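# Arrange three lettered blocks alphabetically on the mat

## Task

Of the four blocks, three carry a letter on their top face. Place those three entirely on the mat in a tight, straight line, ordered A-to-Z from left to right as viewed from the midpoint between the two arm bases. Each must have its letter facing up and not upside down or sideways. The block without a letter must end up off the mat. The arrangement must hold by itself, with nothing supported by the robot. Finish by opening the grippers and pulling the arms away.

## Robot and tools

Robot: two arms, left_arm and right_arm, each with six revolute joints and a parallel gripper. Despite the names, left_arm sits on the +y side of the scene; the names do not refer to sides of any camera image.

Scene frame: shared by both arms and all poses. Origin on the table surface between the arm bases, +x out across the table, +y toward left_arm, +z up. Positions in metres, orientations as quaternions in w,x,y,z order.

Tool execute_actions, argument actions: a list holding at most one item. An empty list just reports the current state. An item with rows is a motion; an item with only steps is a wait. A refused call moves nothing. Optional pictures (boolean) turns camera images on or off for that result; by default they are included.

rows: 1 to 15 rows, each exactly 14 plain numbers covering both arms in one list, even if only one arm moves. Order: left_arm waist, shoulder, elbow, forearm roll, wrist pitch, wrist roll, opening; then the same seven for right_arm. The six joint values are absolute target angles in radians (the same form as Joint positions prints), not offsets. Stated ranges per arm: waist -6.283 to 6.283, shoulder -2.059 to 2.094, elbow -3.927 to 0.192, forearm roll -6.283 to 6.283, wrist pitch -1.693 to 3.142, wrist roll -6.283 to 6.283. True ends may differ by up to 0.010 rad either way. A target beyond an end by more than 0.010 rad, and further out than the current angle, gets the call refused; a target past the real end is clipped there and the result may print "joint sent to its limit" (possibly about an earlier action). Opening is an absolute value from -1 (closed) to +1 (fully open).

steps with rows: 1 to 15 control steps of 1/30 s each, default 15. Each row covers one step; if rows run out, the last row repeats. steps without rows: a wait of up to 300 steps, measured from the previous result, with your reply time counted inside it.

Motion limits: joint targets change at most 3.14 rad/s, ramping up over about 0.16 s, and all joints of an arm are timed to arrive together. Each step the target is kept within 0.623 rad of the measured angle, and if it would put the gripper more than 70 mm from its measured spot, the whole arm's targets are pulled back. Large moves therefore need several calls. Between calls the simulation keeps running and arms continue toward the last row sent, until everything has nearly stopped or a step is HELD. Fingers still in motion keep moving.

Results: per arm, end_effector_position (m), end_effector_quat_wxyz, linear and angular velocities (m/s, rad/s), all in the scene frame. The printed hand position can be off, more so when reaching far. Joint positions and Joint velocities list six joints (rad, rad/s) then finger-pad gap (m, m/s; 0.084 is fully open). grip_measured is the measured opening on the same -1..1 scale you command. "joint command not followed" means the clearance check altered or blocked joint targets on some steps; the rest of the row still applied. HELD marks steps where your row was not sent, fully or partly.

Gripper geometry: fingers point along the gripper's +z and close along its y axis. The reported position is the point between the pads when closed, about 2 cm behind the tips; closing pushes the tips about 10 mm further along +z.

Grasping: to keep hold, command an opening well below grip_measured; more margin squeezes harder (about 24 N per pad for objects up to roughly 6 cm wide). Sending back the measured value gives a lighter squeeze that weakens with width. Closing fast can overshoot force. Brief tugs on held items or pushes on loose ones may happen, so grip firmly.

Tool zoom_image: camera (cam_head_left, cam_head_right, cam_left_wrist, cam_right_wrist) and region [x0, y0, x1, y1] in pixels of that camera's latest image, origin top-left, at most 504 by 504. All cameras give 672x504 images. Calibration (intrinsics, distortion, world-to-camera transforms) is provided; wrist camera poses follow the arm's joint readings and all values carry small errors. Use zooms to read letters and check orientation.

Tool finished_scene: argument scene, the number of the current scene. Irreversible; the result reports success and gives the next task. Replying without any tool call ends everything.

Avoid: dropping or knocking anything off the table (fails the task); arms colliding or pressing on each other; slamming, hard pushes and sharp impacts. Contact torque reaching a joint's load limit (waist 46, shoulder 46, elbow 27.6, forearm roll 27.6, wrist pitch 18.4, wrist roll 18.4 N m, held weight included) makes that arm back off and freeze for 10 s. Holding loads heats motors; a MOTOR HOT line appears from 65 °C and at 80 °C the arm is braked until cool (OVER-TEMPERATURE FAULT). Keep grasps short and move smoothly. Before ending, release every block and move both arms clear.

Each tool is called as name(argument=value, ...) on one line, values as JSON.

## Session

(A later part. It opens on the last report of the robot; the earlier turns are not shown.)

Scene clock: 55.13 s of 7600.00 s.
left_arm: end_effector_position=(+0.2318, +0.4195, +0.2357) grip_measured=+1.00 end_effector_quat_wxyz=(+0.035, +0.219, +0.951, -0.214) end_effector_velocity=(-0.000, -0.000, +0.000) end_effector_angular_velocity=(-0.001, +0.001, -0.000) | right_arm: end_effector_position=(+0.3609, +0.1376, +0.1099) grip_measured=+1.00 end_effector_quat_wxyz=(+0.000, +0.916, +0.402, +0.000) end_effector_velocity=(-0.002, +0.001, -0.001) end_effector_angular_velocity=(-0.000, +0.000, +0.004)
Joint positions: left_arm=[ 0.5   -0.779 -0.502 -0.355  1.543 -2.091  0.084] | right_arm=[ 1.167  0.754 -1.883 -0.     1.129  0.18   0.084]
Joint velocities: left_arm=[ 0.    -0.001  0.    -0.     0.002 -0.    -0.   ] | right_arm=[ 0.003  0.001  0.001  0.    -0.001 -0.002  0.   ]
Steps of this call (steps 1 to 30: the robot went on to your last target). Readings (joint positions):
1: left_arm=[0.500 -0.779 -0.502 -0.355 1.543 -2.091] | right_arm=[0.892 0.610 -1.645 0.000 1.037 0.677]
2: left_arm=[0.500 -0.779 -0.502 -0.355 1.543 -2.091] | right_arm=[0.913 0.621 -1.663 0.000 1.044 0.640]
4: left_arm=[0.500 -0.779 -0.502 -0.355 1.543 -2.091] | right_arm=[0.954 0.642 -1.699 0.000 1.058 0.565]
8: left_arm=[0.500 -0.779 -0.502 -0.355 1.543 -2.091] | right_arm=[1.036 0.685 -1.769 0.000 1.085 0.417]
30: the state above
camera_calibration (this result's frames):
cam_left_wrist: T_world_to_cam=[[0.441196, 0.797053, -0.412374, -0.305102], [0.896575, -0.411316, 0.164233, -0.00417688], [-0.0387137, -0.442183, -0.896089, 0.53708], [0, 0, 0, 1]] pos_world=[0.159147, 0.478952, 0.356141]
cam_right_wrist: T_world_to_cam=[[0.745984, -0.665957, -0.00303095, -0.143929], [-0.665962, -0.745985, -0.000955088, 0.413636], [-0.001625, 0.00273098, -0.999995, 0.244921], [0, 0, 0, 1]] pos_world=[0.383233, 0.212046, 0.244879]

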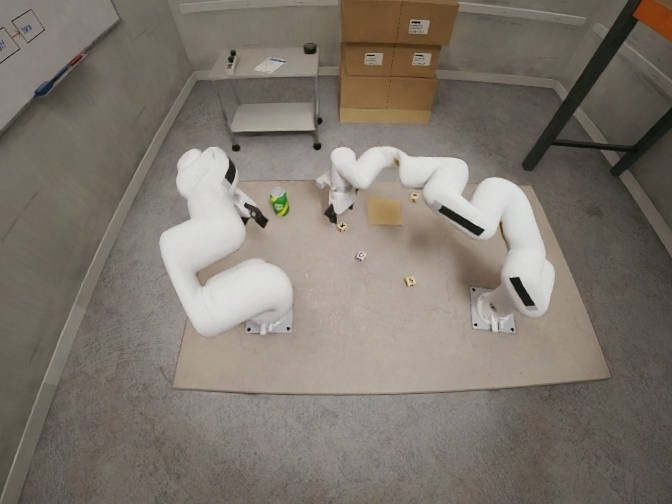

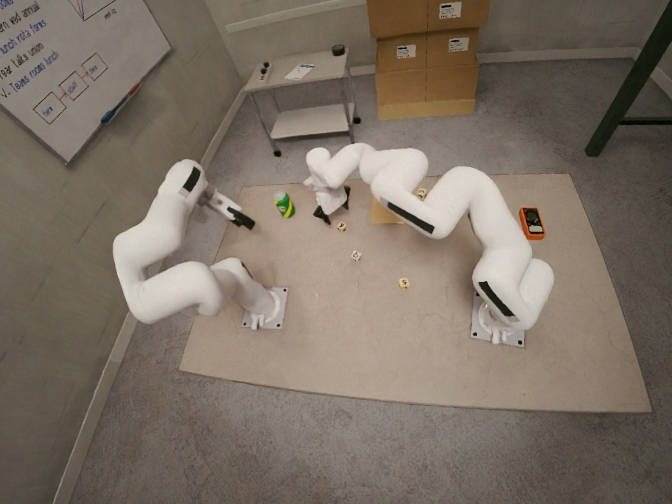

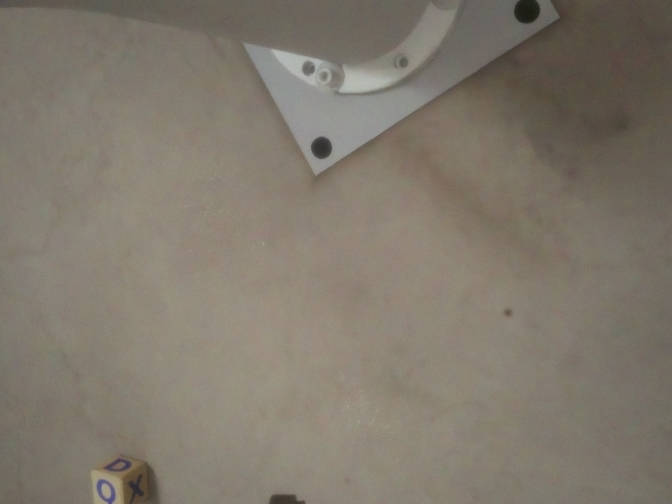

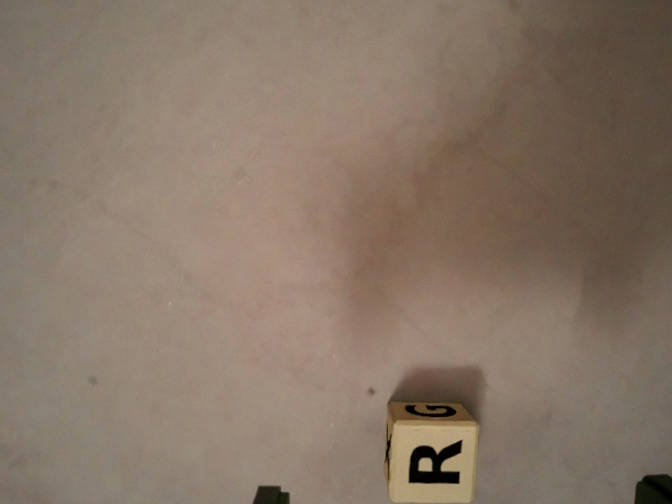

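execute_actions(actions=[{"rows":[[0.5,-0.779,-0.502,-0.355,1.543,-2.091,1,1.168,0.849,-1.81,0,0.961,0.19,1]]}], pictures=false)

execute_actions(actions=[{"steps":6}], pictures=false)

execute_actions(actions=[{"rows":[[0.5,-0.779,-0.502,-0.355,1.543,-2.091,1,1.168,0.849,-1.81,0,0.961,0.19,-0.7]]}], pictures=false)

execute_actions(actions=[{"rows":[[0.5,-0.779,-0.502,-0.355,1.543,-2.091,1,1.168,0.78,-1.84,0,1.06,0.19,-0.7]],"steps":8}], pictures=false)

execute_actions(actions=[{"rows":[[0.5,-0.779,-0.502,-0.355,1.543,-2.091,1,0.859,0.53,-1.39,0,0.86,2.27,-0.7]]}], pictures=false)

execute_actions(actions=[{"steps":25}], pictures=false)

execute_actions(actions=[{"rows":[[0.5,-0.779,-0.502,-0.355,1.543,-2.091,1,0.859,0.596,-1.371,0,0.775,2.27,-0.7]]}], pictures=false)

execute_actions(actions=[{"steps":6}], pictures=false)

execute_actions(actions=[{"rows":[[0.5,-0.779,-0.502,-0.355,1.543,-2.091,1,0.859,0.596,-1.371,0,0.775,2.27,1]],"steps":12}], pictures=false)

execute_actions(actions=[{"rows":[[0.5,-0.779,-0.502,-0.355,1.543,-2.091,1,0.859,0.46,-1.41,0,0.95,2.27,1]],"steps":10}], pictures=false)

execute_actions(actions=[{"rows":[[0.5,-0.779,-0.502,-0.355,1.543,-2.091,1,1.319,0.308,-1.178,0,0.87,0.08,1]]}], pictures=false)

execute_actions(actions=[{"steps":30}])

Scene clock: 79.63 s of 7600.00 s.
left_arm: end_effector_position=(+0.2318, +0.4195, +0.2357) grip_measured=+1.00 end_effector_quat_wxyz=(+0.035, +0.219, +0.951, -0.214) end_effector_velocity=(-0.000, -0.000, -0.000) end_effector_angular_velocity=(-0.000, +0.001, -0.000) | right_arm: end_effector_position=(+0.3606, +0.1379, +0.0350) grip_measured=+1.00 end_effector_quat_wxyz=(-0.002, +0.918, +0.397, +0.003) end_effector_velocity=(+0.002, +0.002, +0.004) end_effector_angular_velocity=(+0.012, -0.008, -0.001)
Joint positions: left_arm=[ 0.5   -0.779 -0.502 -0.355  1.543 -2.091  0.084] | right_arm=[ 1.168  0.845 -1.814 -0.     0.961  0.19   0.084]
Joint velocities: left_arm=[-0.001  0.     0.001 -0.    -0.    -0.    -0.   ] | right_arm=[-0.    -0.006  0.003 -0.    -0.011  0.001 -0.   ]
Steps of this call (steps 1 to 15: the robot went on to your last target; steps 16 to 90: nothing new was sent; then 21.00 s passed at rest; steps 91 to 105: all 15 steps of this action). Readings (joint positions):
91: left_arm=[0.500 -0.779 -0.502 -0.355 1.543 -2.091] | right_arm=[1.168 0.754 -1.883 -0.000 1.129 0.180]
92: left_arm=[0.500 -0.779 -0.502 -0.355 1.543 -2.091] | right_arm=[1.168 0.756 -1.881 -0.000 1.122 0.180]
94: left_arm=[0.500 -0.779 -0.502 -0.355 1.543 -2.091] | right_arm=[1.168 0.776 -1.867 -0.000 1.073 0.183]
98: left_arm=[0.500 -0.779 -0.502 -0.355 1.543 -2.091] | right_arm=[1.168 0.846 -1.810 0.000 0.984 0.189]
105: the state above

Scene clock: 79.83 s of 7600.00 s.
left_arm: end_effector_position=(+0.2318, +0.4195, +0.2357) grip_measured=+1.00 end_effector_quat_wxyz=(+0.035, +0.219, +0.951, -0.214) end_effector_velocity=(+0.000, +0.000, +0.000) end_effector_angular_velocity=(+0.000, -0.001, -0.000) | right_arm: end_effector_position=(+0.3592, +0.1357, +0.0307) grip_measured=+1.00 end_effector_quat_wxyz=(+0.000, +0.918, +0.397, -0.000) end_effector_velocity=(-0.000, -0.002, -0.004) end_effector_angular_velocity=(-0.004, +0.003, -0.001)
Joint positions: left_arm=[ 0.5   -0.779 -0.502 -0.355  1.543 -2.091  0.084] | right_arm=[ 1.168  0.849 -1.81   0.     0.961  0.19   0.084]
Joint velocities: left_arm=[-0.    -0.    -0.001 -0.     0.001 -0.    -0.   ] | right_arm=[-0.001  0.005  0.003  0.    -0.003 -0.     0.   ]
Steps of this call (steps 1 to 6: the robot went on to your last target). Readings (joint positions):
1: left_arm=[0.500 -0.779 -0.502 -0.355 1.543 -2.091] | right_arm=[1.168 0.845 -1.814 -0.000 0.961 0.190]
2: left_arm=[0.500 -0.779 -0.502 -0.355 1.543 -2.091] | right_arm=[1.168 0.846 -1.813 -0.000 0.961 0.190]
4: left_arm=[0.500 -0.779 -0.502 -0.355 1.543 -2.091] | right_arm=[1.168 0.848 -1.811 -0.000 0.961 0.190]
6: the state above

Scene clock: 80.33 s of 7600.00 s.
left_arm: end_effector_position=(+0.2318, +0.4195, +0.2357) grip_measured=+1.00 end_effector_quat_wxyz=(+0.035, +0.219, +0.951, -0.214) end_effector_velocity=(+0.000, +0.000, -0.000) end_effector_angular_velocity=(-0.000, +0.001, +0.001) | right_arm: end_effector_position=(+0.3593, +0.1358, +0.0308) grip_measured=-0.33 end_effector_quat_wxyz=(-0.000, +0.918, +0.397, +0.000) end_effector_velocity=(-0.000, -0.001, -0.001) end_effector_angular_velocity=(-0.003, +0.001, +0.002)
Joint positions: left_arm=[ 0.5   -0.779 -0.502 -0.355  1.543 -2.091  0.084] | right_arm=[ 1.168  0.849 -1.81  -0.     0.961  0.19   0.03 ]
Joint velocities: left_arm=[ 0.001  0.001 -0.    -0.    -0.     0.     0.   ] | right_arm=[ 0.     0.001  0.001 -0.     0.001 -0.001 -0.   ]
Steps of this call (steps 1 to 15: all 15 steps of this action). Readings (joint positions):
1: left_arm=[0.500 -0.779 -0.502 -0.355 1.543 -2.091] | right_arm=[1.168 0.849 -1.810 0.000 0.961 0.190]
2: left_arm=[0.500 -0.779 -0.502 -0.355 1.543 -2.091] | right_arm=[1.168 0.849 -1.810 0.000 0.961 0.190]
4: left_arm=[0.500 -0.779 -0.502 -0.355 1.543 -2.091] | right_arm=[1.168 0.849 -1.810 -0.000 0.961 0.190]
8: left_arm=[0.500 -0.779 -0.502 -0.355 1.543 -2.091] | right_arm=[1.168 0.849 -1.810 -0.000 0.961 0.190]
15: the state above

Scene clock: 80.60 s of 7600.00 s.
left_arm: end_effector_position=(+0.2318, +0.4195, +0.2357) grip_measured=+1.00 end_effector_quat_wxyz=(+0.035, +0.219, +0.951, -0.214) end_effector_velocity=(-0.000, -0.000, +0.000) end_effector_angular_velocity=(-0.000, -0.000, -0.000) | right_arm: end_effector_position=(+0.3621, +0.1403, +0.0849) grip_measured=-0.33 end_effector_quat_wxyz=(-0.005, +0.918, +0.397, +0.007) end_effector_velocity=(+0.006, +0.009, +0.090) end_effector_angular_velocity=(+0.047, -0.029, -0.000)
Joint positions: left_arm=[ 0.5   -0.779 -0.502 -0.355  1.543 -2.091  0.084] | right_arm=[ 1.168  0.777 -1.845 -0.     1.05   0.19   0.03 ]
Joint velocities: left_arm=[ 0.    -0.001  0.    -0.     0.001  0.    -0.   ] | right_arm=[-0.    -0.117 -0.055  0.     0.116  0.    -0.   ]
Steps of this call (steps 1 to 8: all 8 steps of this action). Readings (joint positions):
1: left_arm=[0.500 -0.779 -0.502 -0.355 1.543 -2.091] | right_arm=[1.168 0.849 -1.810 0.000 0.961 0.190]
2: left_arm=[0.500 -0.779 -0.502 -0.355 1.543 -2.091] | right_arm=[1.168 0.846 -1.811 0.000 0.968 0.190]
4: left_arm=[0.500 -0.779 -0.502 -0.355 1.543 -2.091] | right_arm=[1.168 0.825 -1.817 0.000 1.007 0.190]
8: the state above

Scene clock: 81.10 s of 7600.00 s.
left_arm: end_effector_position=(+0.2318, +0.4195, +0.2357) grip_measured=+1.00 end_effector_quat_wxyz=(+0.035, +0.219, +0.951, -0.214) end_effector_velocity=(+0.000, +0.000, +0.000) end_effector_angular_velocity=(+0.001, -0.001, +0.001) | right_arm: end_effector_position=(+0.4386, +0.0045, +0.0723) grip_measured=-0.33 end_effector_quat_wxyz=(-0.000, +0.999, -0.045, +0.000) end_effector_velocity=(+0.111, -0.293, -0.016) end_effector_angular_velocity=(+0.000, +0.001, -2.981)
Joint positions: left_arm=[ 0.5   -0.779 -0.502 -0.355  1.543 -2.091  0.084] | right_arm=[ 0.936  0.594 -1.504 -0.     0.91   0.866  0.03 ]
Joint velocities: left_arm=[ 0.     0.    -0.    -0.    -0.001 -0.     0.   ] | right_arm=[-0.481 -0.393  0.696  0.001 -0.302  2.5    0.   ]
Steps of this call (steps 1 to 15: all 15 steps of this action). Readings (joint positions):
1: left_arm=[0.500 -0.779 -0.502 -0.355 1.543 -2.091] | right_arm=[1.168 0.775 -1.845 -0.000 1.053 0.190]
2: left_arm=[0.500 -0.779 -0.502 -0.355 1.543 -2.091] | right_arm=[1.166 0.774 -1.839 0.000 1.053 0.196]
4: left_arm=[0.500 -0.779 -0.502 -0.355 1.543 -2.091] | right_arm=[1.146 0.758 -1.797 0.000 1.036 0.250]
8: left_arm=[0.500 -0.779 -0.502 -0.355 1.543 -2.091] | right_arm=[1.058 0.693 -1.681 -0.000 0.987 0.426]
15: the state above

Scene clock: 81.93 s of 7600.00 s.
left_arm: end_effector_position=(+0.2318, +0.4195, +0.2357) grip_measured=+1.00 end_effector_quat_wxyz=(+0.035, +0.219, +0.951, -0.214) end_effector_velocity=(-0.000, -0.000, -0.000) end_effector_angular_velocity=(+0.000, +0.000, +0.000) | right_arm: end_effector_position=(+0.4532, -0.0434, +0.0692) grip_measured=-0.33 end_effector_quat_wxyz=(-0.000, +0.707, -0.707, +0.000) end_effector_velocity=(+0.001, -0.001, +0.000) end_effector_angular_velocity=(-0.001, +0.000, -0.012)
Joint positions: left_arm=[ 0.5   -0.779 -0.502 -0.355  1.543 -2.091  0.084] | right_arm=[ 0.859  0.53  -1.39  -0.     0.86   2.269  0.03 ]
Joint velocities: left_arm=[ 0.    -0.001  0.     0.    -0.    -0.    -0.   ] | right_arm=[-0.002  0.    -0.001 -0.     0.001  0.011 -0.   ]
Steps of this call (steps 1 to 25: the robot went on to your last target). Readings (joint positions):
1: left_arm=[0.500 -0.779 -0.502 -0.355 1.543 -2.091] | right_arm=[0.921 0.581 -1.481 -0.000 0.900 0.953]
2: left_arm=[0.500 -0.779 -0.502 -0.355 1.543 -2.091] | right_arm=[0.906 0.570 -1.461 -0.000 0.891 1.044]
4: left_arm=[0.500 -0.779 -0.502 -0.355 1.543 -2.091] | right_arm=[0.884 0.551 -1.428 -0.000 0.877 1.233]
8: left_arm=[0.500 -0.779 -0.502 -0.355 1.543 -2.091] | right_arm=[0.865 0.535 -1.399 0.000 0.864 1.612]
25: the state above

Scene clock: 82.43 s of 7600.00 s.
left_arm: end_effector_position=(+0.2318, +0.4195, +0.2357) grip_measured=+1.00 end_effector_quat_wxyz=(+0.035, +0.219, +0.951, -0.214) end_effector_velocity=(-0.000, +0.000, +0.000) end_effector_angular_velocity=(+0.001, -0.001, +0.000) | right_arm: end_effector_position=(+0.4528, -0.0438, +0.0316) grip_measured=-0.33 end_effector_quat_wxyz=(-0.001, +0.707, -0.707, +0.000) end_effector_velocity=(+0.000, +0.000, -0.001) end_effector_angular_velocity=(+0.001, -0.001, -0.000)
Joint positions: left_arm=[ 0.5   -0.779 -0.502 -0.355  1.543 -2.091  0.084] | right_arm=[ 0.859  0.595 -1.372 -0.     0.775  2.27   0.03 ]
Joint velocities: left_arm=[ 0.    -0.002  0.001  0.    -0.     0.     0.   ] | right_arm=[-0.001  0.002 -0.     0.001 -0.003 -0.001  0.   ]
Steps of this call (steps 1 to 15: all 15 steps of this action). Readings (joint positions):
1: left_arm=[0.500 -0.779 -0.502 -0.355 1.543 -2.091] | right_arm=[0.859 0.530 -1.390 -0.000 0.860 2.269]
2: left_arm=[0.500 -0.779 -0.502 -0.355 1.543 -2.091] | right_arm=[0.859 0.533 -1.390 -0.000 0.853 2.269]
4: left_arm=[0.500 -0.779 -0.502 -0.355 1.543 -2.091] | right_arm=[0.859 0.556 -1.386 -0.000 0.818 2.270]
8: left_arm=[0.500 -0.779 -0.502 -0.355 1.543 -2.091] | right_arm=[0.859 0.593 -1.371 0.000 0.782 2.270]
15: the state above

Scene clock: 82.63 s of 7600.00 s.
left_arm: end_effector_position=(+0.2318, +0.4195, +0.2357) grip_measured=+1.00 end_effector_quat_wxyz=(+0.035, +0.219, +0.951, -0.214) end_effector_velocity=(-0.000, -0.000, -0.000) end_effector_angular_velocity=(-0.000, +0.000, -0.000) | right_arm: end_effector_position=(+0.4528, -0.0438, +0.0314) grip_measured=-0.33 end_effector_quat_wxyz=(-0.001, +0.707, -0.707, +0.000) end_effector_velocity=(-0.001, -0.000, -0.001) end_effector_angular_velocity=(-0.001, +0.002, -0.002)
Joint positions: left_arm=[ 0.5   -0.779 -0.502 -0.355  1.543 -2.091  0.084] | right_arm=[ 0.859  0.595 -1.372  0.     0.775  2.27   0.03 ]
Joint velocities: left_arm=[ 0.001 -0.001  0.001  0.     0.001  0.    -0.   ] | right_arm=[0.    0.001 0.001 0.001 0.    0.001 0.   ]
Steps of this call (steps 1 to 6: the robot went on to your last target). Readings (joint positions):
1: left_arm=[0.500 -0.779 -0.502 -0.355 1.543 -2.091] | right_arm=[0.859 0.595 -1.372 -0.000 0.775 2.270]
2: left_arm=[0.500 -0.779 -0.502 -0.355 1.543 -2.091] | right_arm=[0.859 0.595 -1.372 -0.000 0.775 2.270]
4: left_arm=[0.500 -0.779 -0.502 -0.355 1.543 -2.091] | right_arm=[0.859 0.595 -1.372 0.000 0.775 2.270]
6: the state above

Scene clock: 83.03 s of 7600.00 s.
left_arm: end_effector_position=(+0.2318, +0.4195, +0.2357) grip_measured=+1.00 end_effector_quat_wxyz=(+0.035, +0.219, +0.951, -0.214) end_effector_velocity=(+0.000, +0.000, -0.000) end_effector_angular_velocity=(-0.000, +0.001, +0.000) | right_arm: end_effector_position=(+0.4523, -0.0442, +0.0302) grip_measured=+1.00 end_effector_quat_wxyz=(+0.000, +0.707, -0.707, -0.000) end_effector_velocity=(+0.001, +0.001, +0.002) end_effector_angular_velocity=(+0.002, -0.002, -0.001)
Joint positions: left_arm=[ 0.5   -0.779 -0.502 -0.355  1.543 -2.091  0.084] | right_arm=[ 0.859  0.596 -1.371 -0.     0.775  2.27   0.084]
Joint velocities: left_arm=[ 0.     0.002 -0.    -0.    -0.001 -0.    -0.   ] | right_arm=[ 0.    -0.003 -0.001  0.     0.     0.001  0.001]
Steps of this call (steps 1 to 12: all 12 steps of this action). Readings (joint positions):
1: left_arm=[0.500 -0.779 -0.502 -0.355 1.543 -2.091] | right_arm=[0.859 0.595 -1.372 0.000 0.775 2.270]
2: left_arm=[0.500 -0.779 -0.502 -0.355 1.543 -2.091] | right_arm=[0.859 0.596 -1.371 -0.000 0.775 2.270]
4: left_arm=[0.500 -0.779 -0.502 -0.355 1.543 -2.091] | right_arm=[0.859 0.598 -1.369 0.000 0.775 2.270]
8: left_arm=[0.500 -0.779 -0.502 -0.355 1.543 -2.091] | right_arm=[0.859 0.598 -1.370 0.000 0.775 2.270]
12: the state above

Scene clock: 83.37 s of 7600.00 s.
left_arm: end_effector_position=(+0.2318, +0.4195, +0.2357) grip_measured=+1.00 end_effector_quat_wxyz=(+0.035, +0.219, +0.951, -0.214) end_effector_velocity=(+0.000, -0.000, +0.000) end_effector_angular_velocity=(+0.000, -0.001, -0.000) | right_arm: end_effector_position=(+0.4555, -0.0415, +0.1150) grip_measured=+1.00 end_effector_quat_wxyz=(-0.009, +0.707, -0.707, +0.001) end_effector_velocity=(-0.043, -0.037, -0.024) end_effector_angular_velocity=(-0.120, +0.143, -0.001)
Joint positions: left_arm=[ 0.5   -0.779 -0.502 -0.355  1.543 -2.091  0.084] | right_arm=[ 0.859  0.458 -1.416 -0.     0.94   2.27   0.084]
Joint velocities: left_arm=[-0.    -0.001 -0.    -0.     0.    -0.    -0.   ] | right_arm=[-0.001 -0.021  0.06   0.001  0.147  0.    -0.   ]
Steps of this call (steps 1 to 10: all 10 steps of this action). Readings (joint positions):
1: left_arm=[0.500 -0.779 -0.502 -0.355 1.543 -2.091] | right_arm=[0.859 0.596 -1.371 0.000 0.775 2.270]
2: left_arm=[0.500 -0.779 -0.502 -0.355 1.543 -2.091] | right_arm=[0.859 0.593 -1.371 0.000 0.782 2.270]
4: left_arm=[0.500 -0.779 -0.502 -0.355 1.543 -2.091] | right_arm=[0.859 0.563 -1.376 0.000 0.832 2.270]
8: left_arm=[0.500 -0.779 -0.502 -0.355 1.543 -2.091] | right_arm=[0.859 0.469 -1.413 -0.000 0.925 2.270]
10: the state above

Scene clock: 83.87 s of 7600.00 s.
left_arm: end_effector_position=(+0.2318, +0.4195, +0.2357) grip_measured=+1.00 end_effector_quat_wxyz=(+0.035, +0.219, +0.951, -0.214) end_effector_velocity=(-0.000, +0.000, -0.000) end_effector_angular_velocity=(-0.000, +0.001, +0.000) | right_arm: end_effector_position=(+0.3096, +0.0406, +0.1088) grip_measured=+1.00 end_effector_quat_wxyz=(+0.000, +0.932, -0.364, -0.000) end_effector_velocity=(-0.323, +0.132, +0.003) end_effector_angular_velocity=(+0.005, -0.001, +2.434)
Joint positions: left_arm=[ 0.5   -0.779 -0.502 -0.355  1.543 -2.091  0.084] | right_arm=[ 1.152  0.365 -1.262  0.     0.898  1.735  0.084]
Joint velocities: left_arm=[ 0.     0.001  0.     0.    -0.     0.    -0.   ] | right_arm=[ 0.63  -0.215  0.312 -0.    -0.102 -1.804  0.   ]
Steps of this call (steps 1 to 15: all 15 steps of this action). Readings (joint positions):
1: left_arm=[0.500 -0.779 -0.502 -0.355 1.543 -2.091] | right_arm=[0.859 0.458 -1.413 -0.000 0.944 2.270]
2: left_arm=[0.500 -0.779 -0.502 -0.355 1.543 -2.091] | right_arm=[0.862 0.459 -1.407 -0.000 0.944 2.264]
4: left_arm=[0.500 -0.779 -0.502 -0.355 1.543 -2.091] | right_arm=[0.893 0.450 -1.385 -0.000 0.938 2.213]
8: left_arm=[0.500 -0.779 -0.502 -0.355 1.543 -2.091] | right_arm=[0.998 0.417 -1.339 0.000 0.923 2.070]
15: the state above

Scene clock: 84.87 s of 7600.00 s.
left_arm: end_effector_position=(+0.2318, +0.4195, +0.2357) grip_measured=+1.00 end_effector_quat_wxyz=(+0.035, +0.219, +0.951, -0.214) end_effector_velocity=(-0.000, +0.000, +0.000) end_effector_angular_velocity=(+0.000, -0.000, +0.000) | right_arm: end_effector_position=(+0.2226, +0.0671, +0.1088) grip_measured=+1.00 end_effector_quat_wxyz=(+0.000, +0.858, +0.513, -0.000) end_effector_velocity=(-0.000, +0.001, +0.001) end_effector_angular_velocity=(+0.003, -0.001, +0.005)
Joint positions: left_arm=[ 0.5   -0.779 -0.502 -0.355  1.543 -2.091  0.084] | right_arm=[ 1.319  0.308 -1.178  0.     0.87   0.081  0.084]
Joint velocities: left_arm=[ 0.    -0.001  0.     0.     0.     0.    -0.   ] | right_arm=[ 0.001 -0.    -0.001  0.001 -0.002 -0.005 -0.   ]
Steps of this call (steps 1 to 30: the robot went on to your last target). Readings (joint positions):
1: left_arm=[0.500 -0.779 -0.502 -0.355 1.543 -2.091] | right_arm=[1.172 0.358 -1.251 0.000 0.894 1.672]
2: left_arm=[0.500 -0.779 -0.502 -0.355 1.543 -2.091] | right_arm=[1.193 0.351 -1.241 0.000 0.891 1.604]
4: left_arm=[0.500 -0.779 -0.502 -0.355 1.543 -2.091] | right_arm=[1.232 0.338 -1.221 0.000 0.884 1.446]
8: left_arm=[0.500 -0.779 -0.502 -0.355 1.543 -2.091] | right_arm=[1.292 0.317 -1.192 0.000 0.875 1.075]
30: the state above
camera_calibration (this result's frames):
cam_left_wrist: T_world_to_cam=[[0.441196, 0.797053, -0.412374, -0.305102], [0.896575, -0.411316, 0.164233, -0.00417686], [-0.0387138, -0.442183, -0.896089, 0.53708], [0, 0, 0, 1]] pos_world=[0.159147, 0.478952, 0.356141]
cam_right_wrist: T_world_to_cam=[[0.887931, -0.459966, -0.00304511, -0.133102], [-0.459971, -0.887934, -0.0009292, 0.232641], [-0.00227645, 0.00222573, -0.999995, 0.243917], [0, 0, 0, 1]] pos_world=[0.225749, 0.144805, 0.243727]

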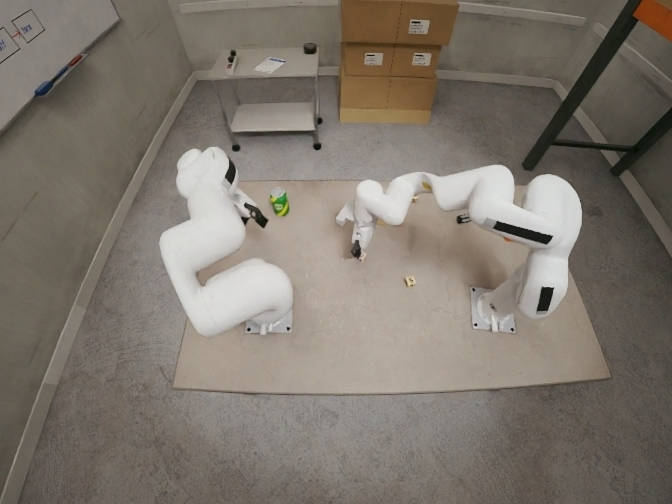

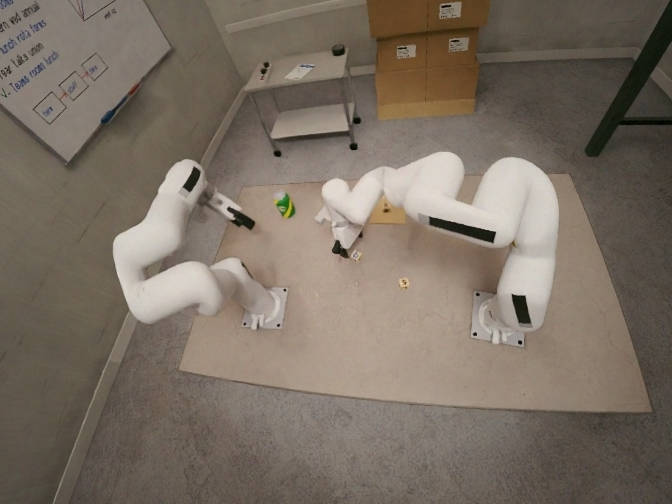

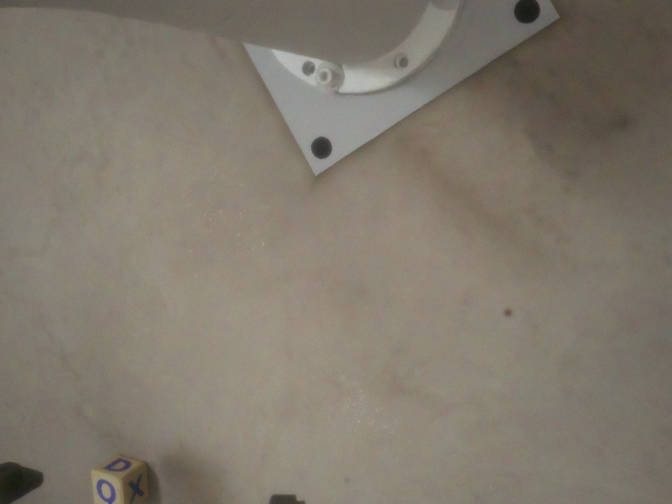

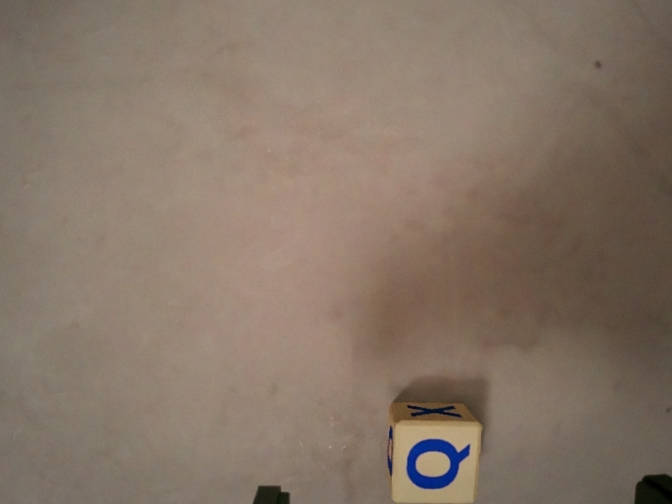

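execute_actions(actions=[{"rows":[[0.5,-0.779,-0.502,-0.355,1.543,-2.091,1,1.319,0.444,-1.123,0,0.679,0.08,1]]}], pictures=false)

execute_actions(actions=[{"steps":6}], pictures=false)

execute_actions(actions=[{"rows":[[0.5,-0.779,-0.502,-0.355,1.543,-2.091,1,1.319,0.444,-1.123,0,0.679,0.08,-0.7]]}], pictures=false)

execute_actions(actions=[{"rows":[[0.5,-0.779,-0.502,-0.355,1.543,-2.091,1,1.319,0.33,-1.17,0,0.84,0.08,-0.7]],"steps":8}], pictures=false)

execute_actions(actions=[{"rows":[[0.5,-0.779,-0.502,-0.355,1.543,-2.091,1,0.905,0.575,-1.525,0,0.95,2.316,-0.7]]}], pictures=false)

execute_actions(actions=[{"steps":30}], pictures=false)

execute_actions(actions=[{"rows":[[0.5,-0.779,-0.502,-0.355,1.543,-2.091,1,0.905,0.62,-1.51,0,0.89,2.316,-0.7],[0.5,-0.779,-0.502,-0.355,1.543,-2.091,1,0.905,0.62,-1.51,0,0.89,2.316,-0.7],[0.5,-0.779,-0.502,-0.355,1.543,-2.091,1,0.905,0.62,-1.51,0,0.89,2.316,-0.7],[0.5,-0.779,-0.502,-0.355,1.543,-2.091,1,0.905,0.62,-1.51,0,0.89,2.316,-0.7],[0.5,-0.779,-0.502,-0.355,1.543,-2.091,1,0.905,0.62,-1.51,0,0.89,2.316,-0.7],[0.5,-0.779,-0.502,-0.355,1.543,-2.091,1,0.905,0.665,-1.495,0,0.83,2.316,-0.7]]}], pictures=false)

execute_actions(actions=[{"steps":8}], pictures=false)

execute_actions(actions=[{"rows":[[0.5,-0.779,-0.502,-0.355,1.543,-2.091,1,0.905,0.665,-1.495,0,0.83,2.316,1]],"steps":12}], pictures=false)

execute_actions(actions=[{"rows":[[0.5,-0.779,-0.502,-0.355,1.543,-2.091,1,0.905,0.54,-1.54,0,1.0,2.316,1]],"steps":12}])

execute_actions(actions=[{"rows":[[0.5,-0.779,-0.502,-0.355,1.543,-2.091,1,1.398,-0.355,-0.417,0,0.772,-0.57,1]]}], pictures=false)

execute_actions(actions=[{"steps":45}])

Scene clock: 107.77 s of 7600.00 s.
left_arm: end_effector_position=(+0.2318, +0.4195, +0.2357) grip_measured=+1.00 end_effector_quat_wxyz=(+0.035, +0.219, +0.951, -0.214) end_effector_velocity=(+0.000, +0.000, +0.000) end_effector_angular_velocity=(-0.000, +0.000, +0.001) | right_arm: end_effector_position=(+0.2220, +0.0661, +0.0340) grip_measured=+1.00 end_effector_quat_wxyz=(-0.002, +0.858, +0.513, +0.002) end_effector_velocity=(-0.001, -0.004, -0.005) end_effector_angular_velocity=(-0.007, +0.002, +0.000)
Joint positions: left_arm=[ 0.5   -0.779 -0.502 -0.355  1.543 -2.091  0.084] | right_arm=[ 1.319  0.441 -1.126 -0.     0.679  0.08   0.084]
Joint velocities: left_arm=[ 0.     0.001 -0.001 -0.    -0.    -0.    -0.   ] | right_arm=[-0.     0.004  0.011 -0.001 -0.008 -0.    -0.   ]
Steps of this call (steps 1 to 15: the robot went on to your last target; steps 16 to 90: nothing new was sent; then 19.40 s passed at rest; steps 91 to 105: all 15 steps of this action). Readings (joint positions):
91: left_arm=[0.500 -0.779 -0.502 -0.355 1.543 -2.091] | right_arm=[1.319 0.308 -1.178 -0.000 0.870 0.080]
92: left_arm=[0.500 -0.779 -0.502 -0.355 1.543 -2.091] | right_arm=[1.319 0.311 -1.177 -0.000 0.863 0.080]
94: left_arm=[0.500 -0.779 -0.502 -0.355 1.543 -2.091] | right_arm=[1.319 0.340 -1.169 -0.000 0.811 0.080]
98: left_arm=[0.500 -0.779 -0.502 -0.355 1.543 -2.091] | right_arm=[1.319 0.435 -1.122 0.000 0.706 0.080]
105: the state above

Scene clock: 107.97 s of 7600.00 s.
left_arm: end_effector_position=(+0.2318, +0.4195, +0.2357) grip_measured=+1.00 end_effector_quat_wxyz=(+0.035, +0.219, +0.951, -0.214) end_effector_velocity=(+0.000, +0.000, +0.000) end_effector_angular_velocity=(+0.001, -0.001, +0.000) | right_arm: end_effector_position=(+0.2213, +0.0645, +0.0319) grip_measured=+1.00 end_effector_quat_wxyz=(-0.000, +0.858, +0.513, +0.000) end_effector_velocity=(-0.000, -0.001, -0.002) end_effector_angular_velocity=(-0.003, +0.001, +0.002)
Joint positions: left_arm=[ 0.5   -0.779 -0.502 -0.355  1.543 -2.091  0.084] | right_arm=[ 1.319  0.443 -1.123 -0.     0.679  0.08   0.084]
Joint velocities: left_arm=[ 0.     0.    -0.     0.    -0.001  0.     0.   ] | right_arm=[-0.     0.004  0.002 -0.001 -0.003 -0.001  0.   ]
Steps of this call (steps 1 to 6: the robot went on to your last target). Readings (joint positions):
1: left_arm=[0.500 -0.779 -0.502 -0.355 1.543 -2.091] | right_arm=[1.319 0.441 -1.125 -0.000 0.679 0.080]
2: left_arm=[0.500 -0.779 -0.502 -0.355 1.543 -2.091] | right_arm=[1.319 0.442 -1.124 -0.000 0.679 0.080]
4: left_arm=[0.500 -0.779 -0.502 -0.355 1.543 -2.091] | right_arm=[1.319 0.443 -1.123 -0.000 0.679 0.080]
6: the state above

Scene clock: 108.47 s of 7600.00 s.
left_arm: end_effector_position=(+0.2318, +0.4195, +0.2357) grip_measured=+1.00 end_effector_quat_wxyz=(+0.035, +0.219, +0.951, -0.214) end_effector_velocity=(+0.000, +0.000, +0.000) end_effector_angular_velocity=(+0.001, -0.001, +0.000) | right_arm: end_effector_position=(+0.2213, +0.0644, +0.0317) grip_measured=-0.33 end_effector_quat_wxyz=(-0.000, +0.858, +0.513, +0.000) end_effector_velocity=(+0.000, -0.001, -0.000) end_effector_angular_velocity=(-0.001, -0.000, +0.001)
Joint positions: left_arm=[ 0.5   -0.779 -0.502 -0.355  1.543 -2.091  0.084] | right_arm=[ 1.319  0.444 -1.123  0.     0.679  0.08   0.03 ]
Joint velocities: left_arm=[ 0.    -0.    -0.    -0.    -0.001 -0.     0.   ] | right_arm=[-0.     0.     0.001 -0.001  0.     0.     0.   ]
Steps of this call (steps 1 to 15: all 15 steps of this action). Readings (joint positions):
1: left_arm=[0.500 -0.779 -0.502 -0.355 1.543 -2.091] | right_arm=[1.319 0.443 -1.123 -0.000 0.679 0.080]
2: left_arm=[0.500 -0.779 -0.502 -0.355 1.543 -2.091] | right_arm=[1.319 0.444 -1.123 -0.000 0.679 0.080]
4: left_arm=[0.500 -0.779 -0.502 -0.355 1.543 -2.091] | right_arm=[1.319 0.444 -1.123 -0.000 0.679 0.080]
8: left_arm=[0.500 -0.779 -0.502 -0.355 1.543 -2.091] | right_arm=[1.319 0.444 -1.123 -0.000 0.679 0.080]
15: the state above

Scene clock: 108.73 s of 7600.00 s.
left_arm: end_effector_position=(+0.2318, +0.4195, +0.2357) grip_measured=+1.00 end_effector_quat_wxyz=(+0.035, +0.219, +0.951, -0.214) end_effector_velocity=(+0.000, +0.000, +0.000) end_effector_angular_velocity=(+0.001, -0.001, +0.001) | right_arm: end_effector_position=(+0.2250, +0.0730, +0.0980) grip_measured=-0.33 end_effector_quat_wxyz=(-0.006, +0.858, +0.513, +0.008) end_effector_velocity=(+0.011, +0.026, +0.149) end_effector_angular_velocity=(+0.099, -0.043, +0.001)
Joint positions: left_arm=[ 0.5   -0.779 -0.502 -0.355  1.543 -2.091  0.084] | right_arm=[ 1.319  0.333 -1.174 -0.     0.822  0.08   0.03 ]
Joint velocities: left_arm=[ 0.001 -0.001 -0.001 -0.     0.    -0.    -0.   ] | right_arm=[ 0.001 -0.231 -0.119  0.001  0.242 -0.001 -0.   ]
Steps of this call (steps 1 to 8: all 8 steps of this action). Readings (joint positions):
1: left_arm=[0.500 -0.779 -0.502 -0.355 1.543 -2.091] | right_arm=[1.319 0.444 -1.123 0.000 0.679 0.080]
2: left_arm=[0.500 -0.779 -0.502 -0.355 1.543 -2.091] | right_arm=[1.319 0.441 -1.124 0.000 0.686 0.080]
4: left_arm=[0.500 -0.779 -0.502 -0.355 1.543 -2.091] | right_arm=[1.319 0.412 -1.132 0.000 0.737 0.080]
8: the state above

Scene clock: 109.23 s of 7600.00 s.
left_arm: end_effector_position=(+0.2318, +0.4195, +0.2357) grip_measured=+1.00 end_effector_quat_wxyz=(+0.035, +0.219, +0.951, -0.214) end_effector_velocity=(-0.000, -0.000, +0.000) end_effector_angular_velocity=(-0.000, +0.001, -0.000) | right_arm: end_effector_position=(+0.3790, +0.0308, +0.0917) grip_measured=-0.33 end_effector_quat_wxyz=(+0.000, +0.994, +0.112, -0.000) end_effector_velocity=(+0.314, -0.133, -0.010) end_effector_angular_velocity=(-0.001, -0.000, -2.498)
Joint positions: left_arm=[ 0.5   -0.779 -0.502 -0.355  1.543 -2.091  0.084] | right_arm=[ 1.042  0.496 -1.407 -0.     0.911  0.656  0.03 ]
Joint velocities: left_arm=[-0.     0.    -0.    -0.     0.001 -0.    -0.   ] | right_arm=[-0.568  0.328 -0.486  0.     0.159  1.93   0.   ]
Steps of this call (steps 1 to 15: all 15 steps of this action). Readings (joint positions):
1: left_arm=[0.500 -0.779 -0.502 -0.355 1.543 -2.091] | right_arm=[1.319 0.328 -1.176 -0.000 0.828 0.080]
2: left_arm=[0.500 -0.779 -0.502 -0.355 1.543 -2.091] | right_arm=[1.317 0.330 -1.177 -0.000 0.834 0.086]
4: left_arm=[0.500 -0.779 -0.502 -0.355 1.543 -2.091] | right_arm=[1.287 0.353 -1.202 0.000 0.846 0.139]
8: left_arm=[0.500 -0.779 -0.502 -0.355 1.543 -2.091] | right_arm=[1.185 0.412 -1.284 -0.000 0.871 0.296]
15: the state above

Scene clock: 110.23 s of 7600.00 s.
left_arm: end_effector_position=(+0.2318, +0.4195, +0.2357) grip_measured=+1.00 end_effector_quat_wxyz=(+0.035, +0.219, +0.951, -0.214) end_effector_velocity=(-0.000, -0.000, -0.000) end_effector_angular_velocity=(-0.001, +0.002, +0.000) | right_arm: end_effector_position=(+0.4528, -0.0078, +0.0890) grip_measured=-0.33 end_effector_quat_wxyz=(-0.000, +0.707, -0.707, +0.000) end_effector_velocity=(+0.000, -0.000, -0.001) end_effector_angular_velocity=(-0.001, +0.001, -0.006)
Joint positions: left_arm=[ 0.5   -0.779 -0.502 -0.355  1.543 -2.091  0.084] | right_arm=[ 0.905  0.575 -1.525 -0.     0.95   2.315  0.03 ]
Joint velocities: left_arm=[ 0.001  0.001  0.    -0.     0.001  0.    -0.   ] | right_arm=[-0.001  0.001  0.001 -0.    -0.001  0.006 -0.   ]
Steps of this call (steps 1 to 30: the robot went on to your last target). Readings (joint positions):
1: left_arm=[0.500 -0.779 -0.502 -0.355 1.543 -2.091] | right_arm=[1.023 0.506 -1.423 -0.000 0.917 0.724]
2: left_arm=[0.500 -0.779 -0.502 -0.355 1.543 -2.091] | right_arm=[1.005 0.517 -1.439 -0.000 0.922 0.797]
4: left_arm=[0.500 -0.779 -0.502 -0.355 1.543 -2.091] | right_arm=[0.971 0.537 -1.468 -0.000 0.931 0.965]
8: left_arm=[0.500 -0.779 -0.502 -0.355 1.543 -2.091] | right_arm=[0.923 0.564 -1.508 -0.000 0.944 1.340]
30: the state above

Scene clock: 110.73 s of 7600.00 s.
left_arm: end_effector_position=(+0.2318, +0.4195, +0.2357) grip_measured=+1.00 end_effector_quat_wxyz=(+0.035, +0.219, +0.951, -0.214) end_effector_velocity=(+0.000, -0.000, +0.000) end_effector_angular_velocity=(+0.000, -0.000, -0.000) | right_arm: end_effector_position=(+0.4531, -0.0076, +0.0347) grip_measured=-0.33 end_effector_quat_wxyz=(-0.001, +0.707, -0.707, +0.000) end_effector_velocity=(+0.003, +0.002, -0.005) end_effector_angular_velocity=(+0.010, -0.010, -0.001)
Joint positions: left_arm=[ 0.5   -0.779 -0.502 -0.355  1.543 -2.091  0.084] | right_arm=[ 0.905  0.662 -1.497 -0.     0.832  2.316  0.03 ]
Joint velocities: left_arm=[-0.001  0.    -0.     0.    -0.    -0.     0.   ] | right_arm=[-0.001  0.01   0.002  0.001 -0.026  0.     0.001]
Steps of this call (steps 1 to 15: all 15 steps of this action). Readings (joint positions):
1: left_arm=[0.500 -0.779 -0.502 -0.355 1.543 -2.091] | right_arm=[0.905 0.575 -1.525 -0.000 0.950 2.316]
2: left_arm=[0.500 -0.779 -0.502 -0.355 1.543 -2.091] | right_arm=[0.905 0.578 -1.525 -0.000 0.944 2.316]
4: left_arm=[0.500 -0.779 -0.502 -0.355 1.543 -2.091] | right_arm=[0.905 0.595 -1.521 -0.000 0.918 2.316]
8: left_arm=[0.500 -0.779 -0.502 -0.355 1.543 -2.091] | right_arm=[0.905 0.631 -1.506 0.000 0.876 2.316]
15: the state above

Scene clock: 111.00 s of 7600.00 s.
left_arm: end_effector_position=(+0.2318, +0.4195, +0.2357) grip_measured=+1.00 end_effector_quat_wxyz=(+0.035, +0.219, +0.951, -0.214) end_effector_velocity=(-0.000, -0.000, +0.000) end_effector_angular_velocity=(+0.001, -0.001, +0.000) | right_arm: end_effector_position=(+0.4532, -0.0075, +0.0344) grip_measured=-0.33 end_effector_quat_wxyz=(-0.002, +0.707, -0.707, +0.000) end_effector_velocity=(+0.000, -0.000, +0.000) end_effector_angular_velocity=(+0.001, -0.001, -0.001)
Joint positions: left_arm=[ 0.5   -0.779 -0.502 -0.355  1.543 -2.091  0.084] | right_arm=[ 0.905  0.663 -1.496  0.     0.83   2.316  0.03 ]
Joint velocities: left_arm=[ 0.    -0.003  0.     0.     0.001 -0.    -0.   ] | right_arm=[-0.001 -0.     0.     0.    -0.001  0.     0.   ]
Steps of this call (steps 1 to 8: the robot went on to your last target). Readings (joint positions):
1: left_arm=[0.500 -0.779 -0.502 -0.355 1.543 -2.091] | right_arm=[0.905 0.662 -1.497 -0.000 0.831 2.316]
2: left_arm=[0.500 -0.779 -0.502 -0.355 1.543 -2.091] | right_arm=[0.905 0.662 -1.497 -0.000 0.831 2.316]
4: left_arm=[0.500 -0.779 -0.502 -0.355 1.543 -2.091] | right_arm=[0.905 0.662 -1.497 0.000 0.831 2.316]
8: the state above

Scene clock: 111.40 s of 7600.00 s.
left_arm: end_effector_position=(+0.2318, +0.4195, +0.2357) grip_measured=+1.00 end_effector_quat_wxyz=(+0.035, +0.219, +0.951, -0.214) end_effector_velocity=(+0.000, +0.000, +0.000) end_effector_angular_velocity=(+0.001, -0.001, +0.000) | right_arm: end_effector_position=(+0.4523, -0.0083, +0.0322) grip_measured=+1.00 end_effector_quat_wxyz=(+0.000, +0.707, -0.707, +0.000) end_effector_velocity=(-0.000, +0.000, +0.001) end_effector_angular_velocity=(+0.001, -0.001, -0.002)
Joint positions: left_arm=[ 0.5   -0.779 -0.502 -0.355  1.543 -2.091  0.084] | right_arm=[ 0.905  0.665 -1.495 -0.     0.83   2.316  0.084]
Joint velocities: left_arm=[ 0.    -0.    -0.001 -0.    -0.     0.     0.   ] | right_arm=[ 0.    -0.003  0.001  0.     0.001  0.002  0.001]
Steps of this call (steps 1 to 12: all 12 steps of this action). Readings (joint positions):
1: left_arm=[0.500 -0.779 -0.502 -0.355 1.543 -2.091] | right_arm=[0.905 0.663 -1.496 0.000 0.830 2.316]
2: left_arm=[0.500 -0.779 -0.502 -0.355 1.543 -2.091] | right_arm=[0.905 0.664 -1.496 -0.000 0.830 2.316]
4: left_arm=[0.500 -0.779 -0.502 -0.355 1.543 -2.091] | right_arm=[0.905 0.668 -1.492 -0.000 0.830 2.316]
8: left_arm=[0.500 -0.779 -0.502 -0.355 1.543 -2.091] | right_arm=[0.905 0.667 -1.493 -0.000 0.830 2.316]
12: the state above

Scene clock: 111.80 s of 7600.00 s.
left_arm: end_effector_position=(+0.2318, +0.4195, +0.2357) grip_measured=+1.00 end_effector_quat_wxyz=(+0.035, +0.219, +0.951, -0.214) end_effector_velocity=(-0.000, -0.000, -0.000) end_effector_angular_velocity=(-0.001, +0.001, -0.001) | right_arm: end_effector_position=(+0.4527, -0.0080, +0.1126) grip_measured=+1.00 end_effector_quat_wxyz=(-0.002, +0.707, -0.707, +0.000) end_effector_velocity=(-0.043, -0.040, -0.083) end_effector_angular_velocity=(-0.150, +0.164, -0.001)
Joint positions: left_arm=[ 0.5   -0.779 -0.502 -0.355  1.543 -2.091  0.084] | right_arm=[ 0.905  0.54  -1.54  -0.     0.997  2.316  0.084]
Joint velocities: left_arm=[-0.     0.001  0.001  0.    -0.     0.    -0.   ] | right_arm=[-0.001  0.072  0.086  0.001  0.064 -0.001 -0.   ]
Steps of this call (steps 1 to 12: all 12 steps of this action). Readings (joint positions):
1: left_arm=[0.500 -0.779 -0.502 -0.355 1.543 -2.091] | right_arm=[0.905 0.665 -1.495 -0.000 0.830 2.316]
2: left_arm=[0.500 -0.779 -0.502 -0.355 1.543 -2.091] | right_arm=[0.905 0.663 -1.495 0.000 0.836 2.316]
4: left_arm=[0.500 -0.779 -0.502 -0.355 1.543 -2.091] | right_arm=[0.905 0.634 -1.502 0.000 0.886 2.316]
8: left_arm=[0.500 -0.779 -0.502 -0.355 1.543 -2.091] | right_arm=[0.905 0.547 -1.543 -0.000 0.976 2.316]
12: the state above
camera_calibration (this result's frames):
cam_left_wrist: T_world_to_cam=[[0.441196, 0.797053, -0.412374, -0.305102], [0.896575, -0.411316, 0.164233, -0.0041769], [-0.0387137, -0.442183, -0.896089, 0.53708], [0, 0, 0, 1]] pos_world=[0.159147, 0.478952, 0.356141]
cam_right_wrist: T_world_to_cam=[[-0.999879, -0.014465, -0.00570789, 0.486461], [-0.0144733, 0.999894, 0.0014111, 0.0849134], [0.00568688, 0.00149354, -0.999983, 0.244788], [0, 0, 0, 1]] pos_world=[0.486239, -0.0782334, 0.247441]

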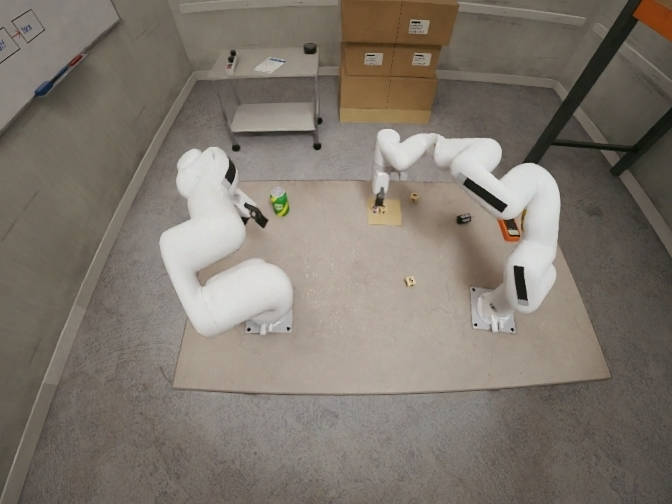

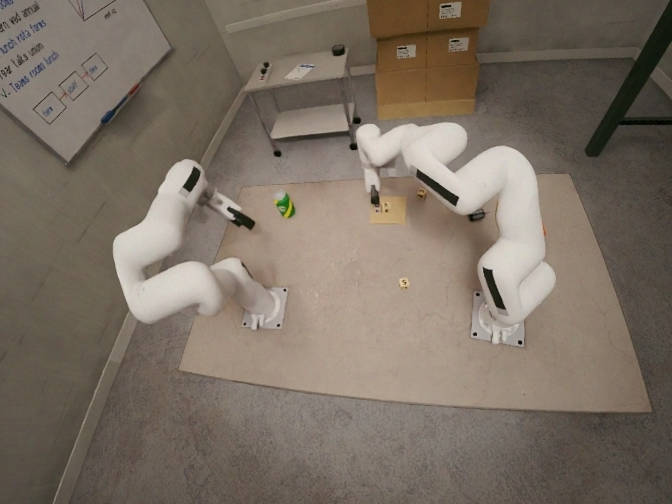

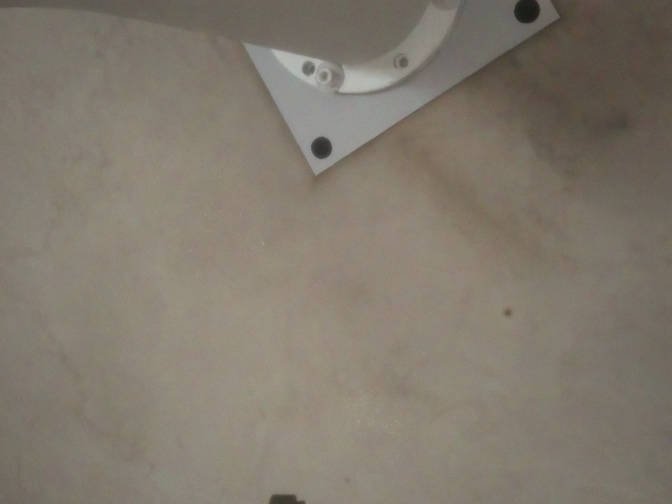

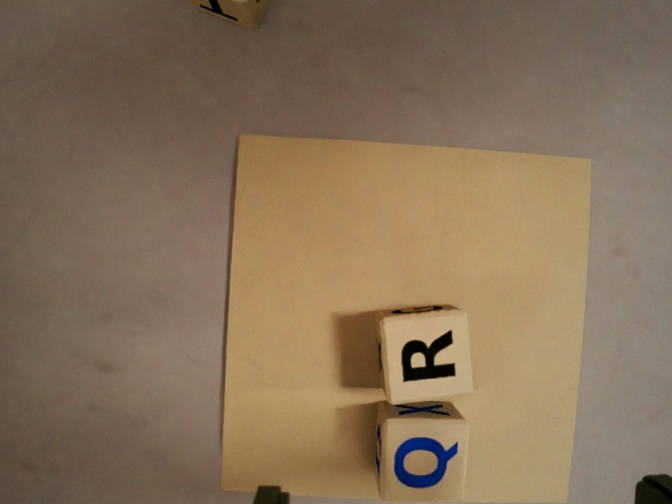

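Scene clock: 112.30 s of 7600.00 s.
left_arm: end_effector_position=(+0.2318, +0.4195, +0.2357) grip_measured=+1.00 end_effector_quat_wxyz=(+0.035, +0.219, +0.951, -0.214) end_effector_velocity=(-0.000, -0.000, -0.000) end_effector_angular_velocity=(-0.000, +0.000, -0.000) | right_arm: end_effector_position=(+0.2965, +0.0279, +0.1769) grip_measured=+1.00 end_effector_quat_wxyz=(-0.055, +0.896, -0.440, +0.006) end_effector_velocity=(-0.365, -0.072, +0.104) end_effector_angular_velocity=(+0.088, -0.207, +1.651)
Joint positions: left_arm=[ 0.5   -0.779 -0.502 -0.355  1.543 -2.091  0.084] | right_arm=[ 1.159  0.142 -1.134  0.     0.882  1.911  0.084]
Joint velocities: left_arm=[-0.    -0.001  0.001 -0.     0.001 -0.    -0.   ] | right_arm=[ 0.51  -1.085  1.135 -0.    -0.237 -1.148  0.   ]
Steps of this call (steps 1 to 15: all 15 steps of this action). Readings (joint positions):
1: left_arm=[0.500 -0.779 -0.502 -0.355 1.543 -2.091] | right_arm=[0.905 0.542 -1.537 0.000 0.998 2.316]
2: left_arm=[0.500 -0.779 -0.502 -0.355 1.543 -2.091] | right_arm=[0.908 0.539 -1.531 -0.000 0.996 2.310]
4: left_arm=[0.500 -0.779 -0.502 -0.355 1.543 -2.091] | right_arm=[0.939 0.497 -1.482 -0.000 0.979 2.264]
8: left_arm=[0.500 -0.779 -0.502 -0.355 1.543 -2.091] | right_arm=[1.030 0.378 -1.371 0.000 0.941 2.149]
15: the state above

Scene clock: 113.80 s of 7600.00 s.
left_arm: end_effector_position=(+0.2318, +0.4195, +0.2357) grip_measured=+1.00 end_effector_quat_wxyz=(+0.035, +0.219, +0.951, -0.214) end_effector_velocity=(-0.000, +0.000, +0.000) end_effector_angular_velocity=(-0.000, +0.000, +0.001) | right_arm: end_effector_position=(+0.1173, -0.1098, +0.1095) grip_measured=+1.00 end_effector_quat_wxyz=(-0.000, +0.619, +0.785, +0.000) end_effector_velocity=(-0.000, -0.000, +0.000) end_effector_angular_velocity=(+0.000, -0.000, +0.005)
Joint positions: left_arm=[ 0.5   -0.779 -0.502 -0.355  1.543 -2.091  0.084] | right_arm=[ 1.398 -0.355 -0.417  0.     0.772 -0.569  0.084]
Joint velocities: left_arm=[ 0.001 -0.    -0.    -0.     0.001 -0.    -0.   ] | right_arm=[ 0.    -0.001  0.001 -0.001  0.    -0.005  0.   ]
Steps of this call (steps 1 to 45: the robot went on to your last target). Readings (joint positions):
1: left_arm=[0.500 -0.779 -0.502 -0.355 1.543 -2.091] | right_arm=[1.176 0.106 -1.095 0.000 0.874 1.872]
2: left_arm=[0.500 -0.779 -0.502 -0.355 1.543 -2.091] | right_arm=[1.192 0.072 -1.055 0.000 0.866 1.832]
4: left_arm=[0.500 -0.779 -0.502 -0.355 1.543 -2.091] | right_arm=[1.222 0.010 -0.973 0.000 0.853 1.750]
8: left_arm=[0.500 -0.779 -0.502 -0.355 1.543 -2.091] | right_arm=[1.271 -0.091 -0.816 0.000 0.831 1.576]
45: the state above
camera_calibration (this result's frames):
cam_left_wrist: T_world_to_cam=[[0.441196, 0.797053, -0.412374, -0.305102], [0.896575, -0.411316, 0.164233, -0.00417696], [-0.0387137, -0.442183, -0.896089, 0.53708], [0, 0, 0, 1]] pos_world=[0.159147, 0.478952, 0.356141]
cam_right_wrist: T_world_to_cam=[[0.968608, 0.248576, -0.00303994, -0.052706], [0.248574, -0.968612, -0.000951383, -0.0648118], [-0.00318101, 0.000165867, -0.999995, 0.244701], [0, 0, 0, 1]] pos_world=[0.0679403, -0.0497166, 0.244478]

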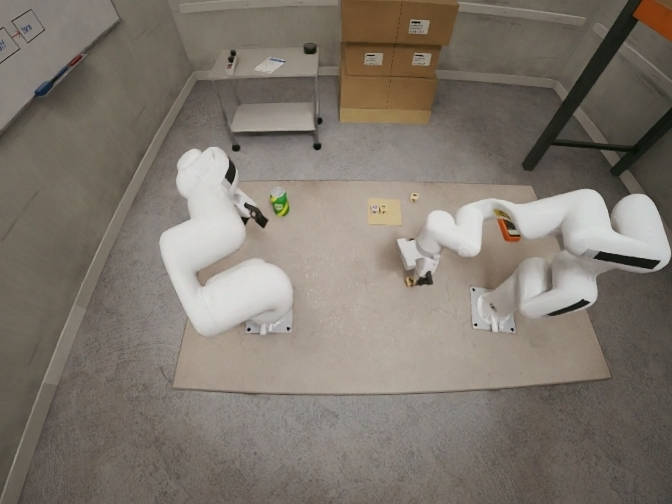

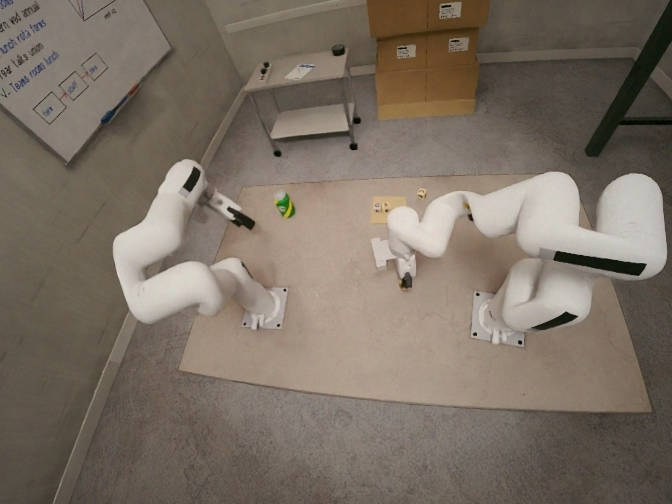

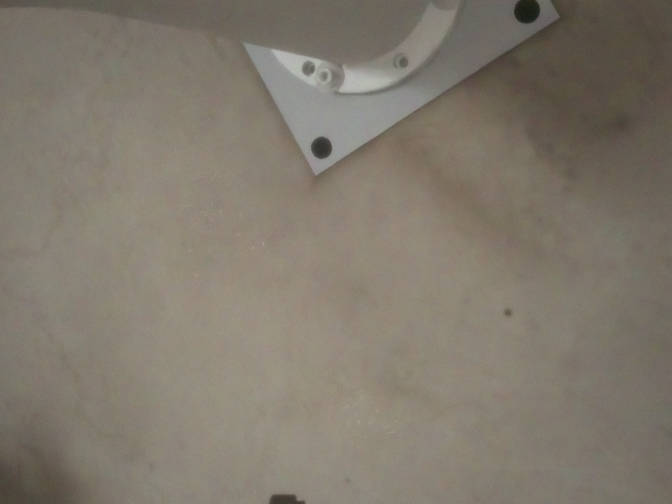

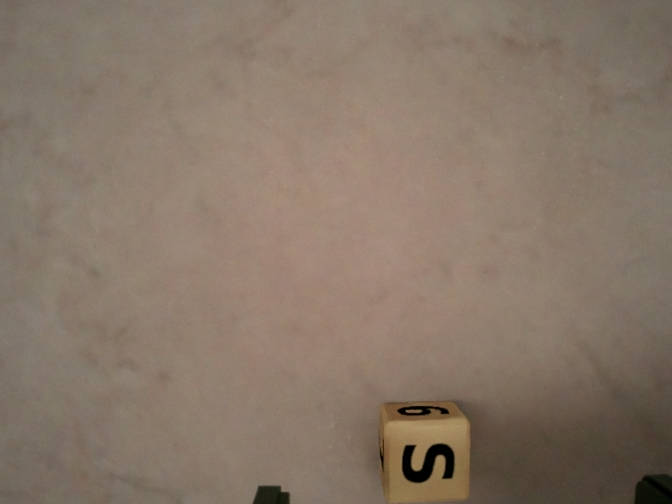

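zoom_image(camera="cam_right_wrist", region=[370, 404, 490, 504])

Region (370, 404, 490, 504) of cam_right_wrist's 672x504 image, scaled by 4.200, with more detail than that image has.

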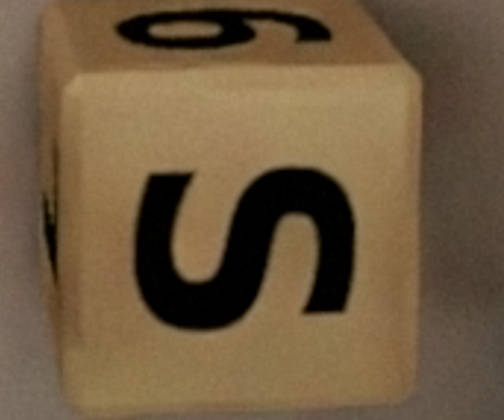

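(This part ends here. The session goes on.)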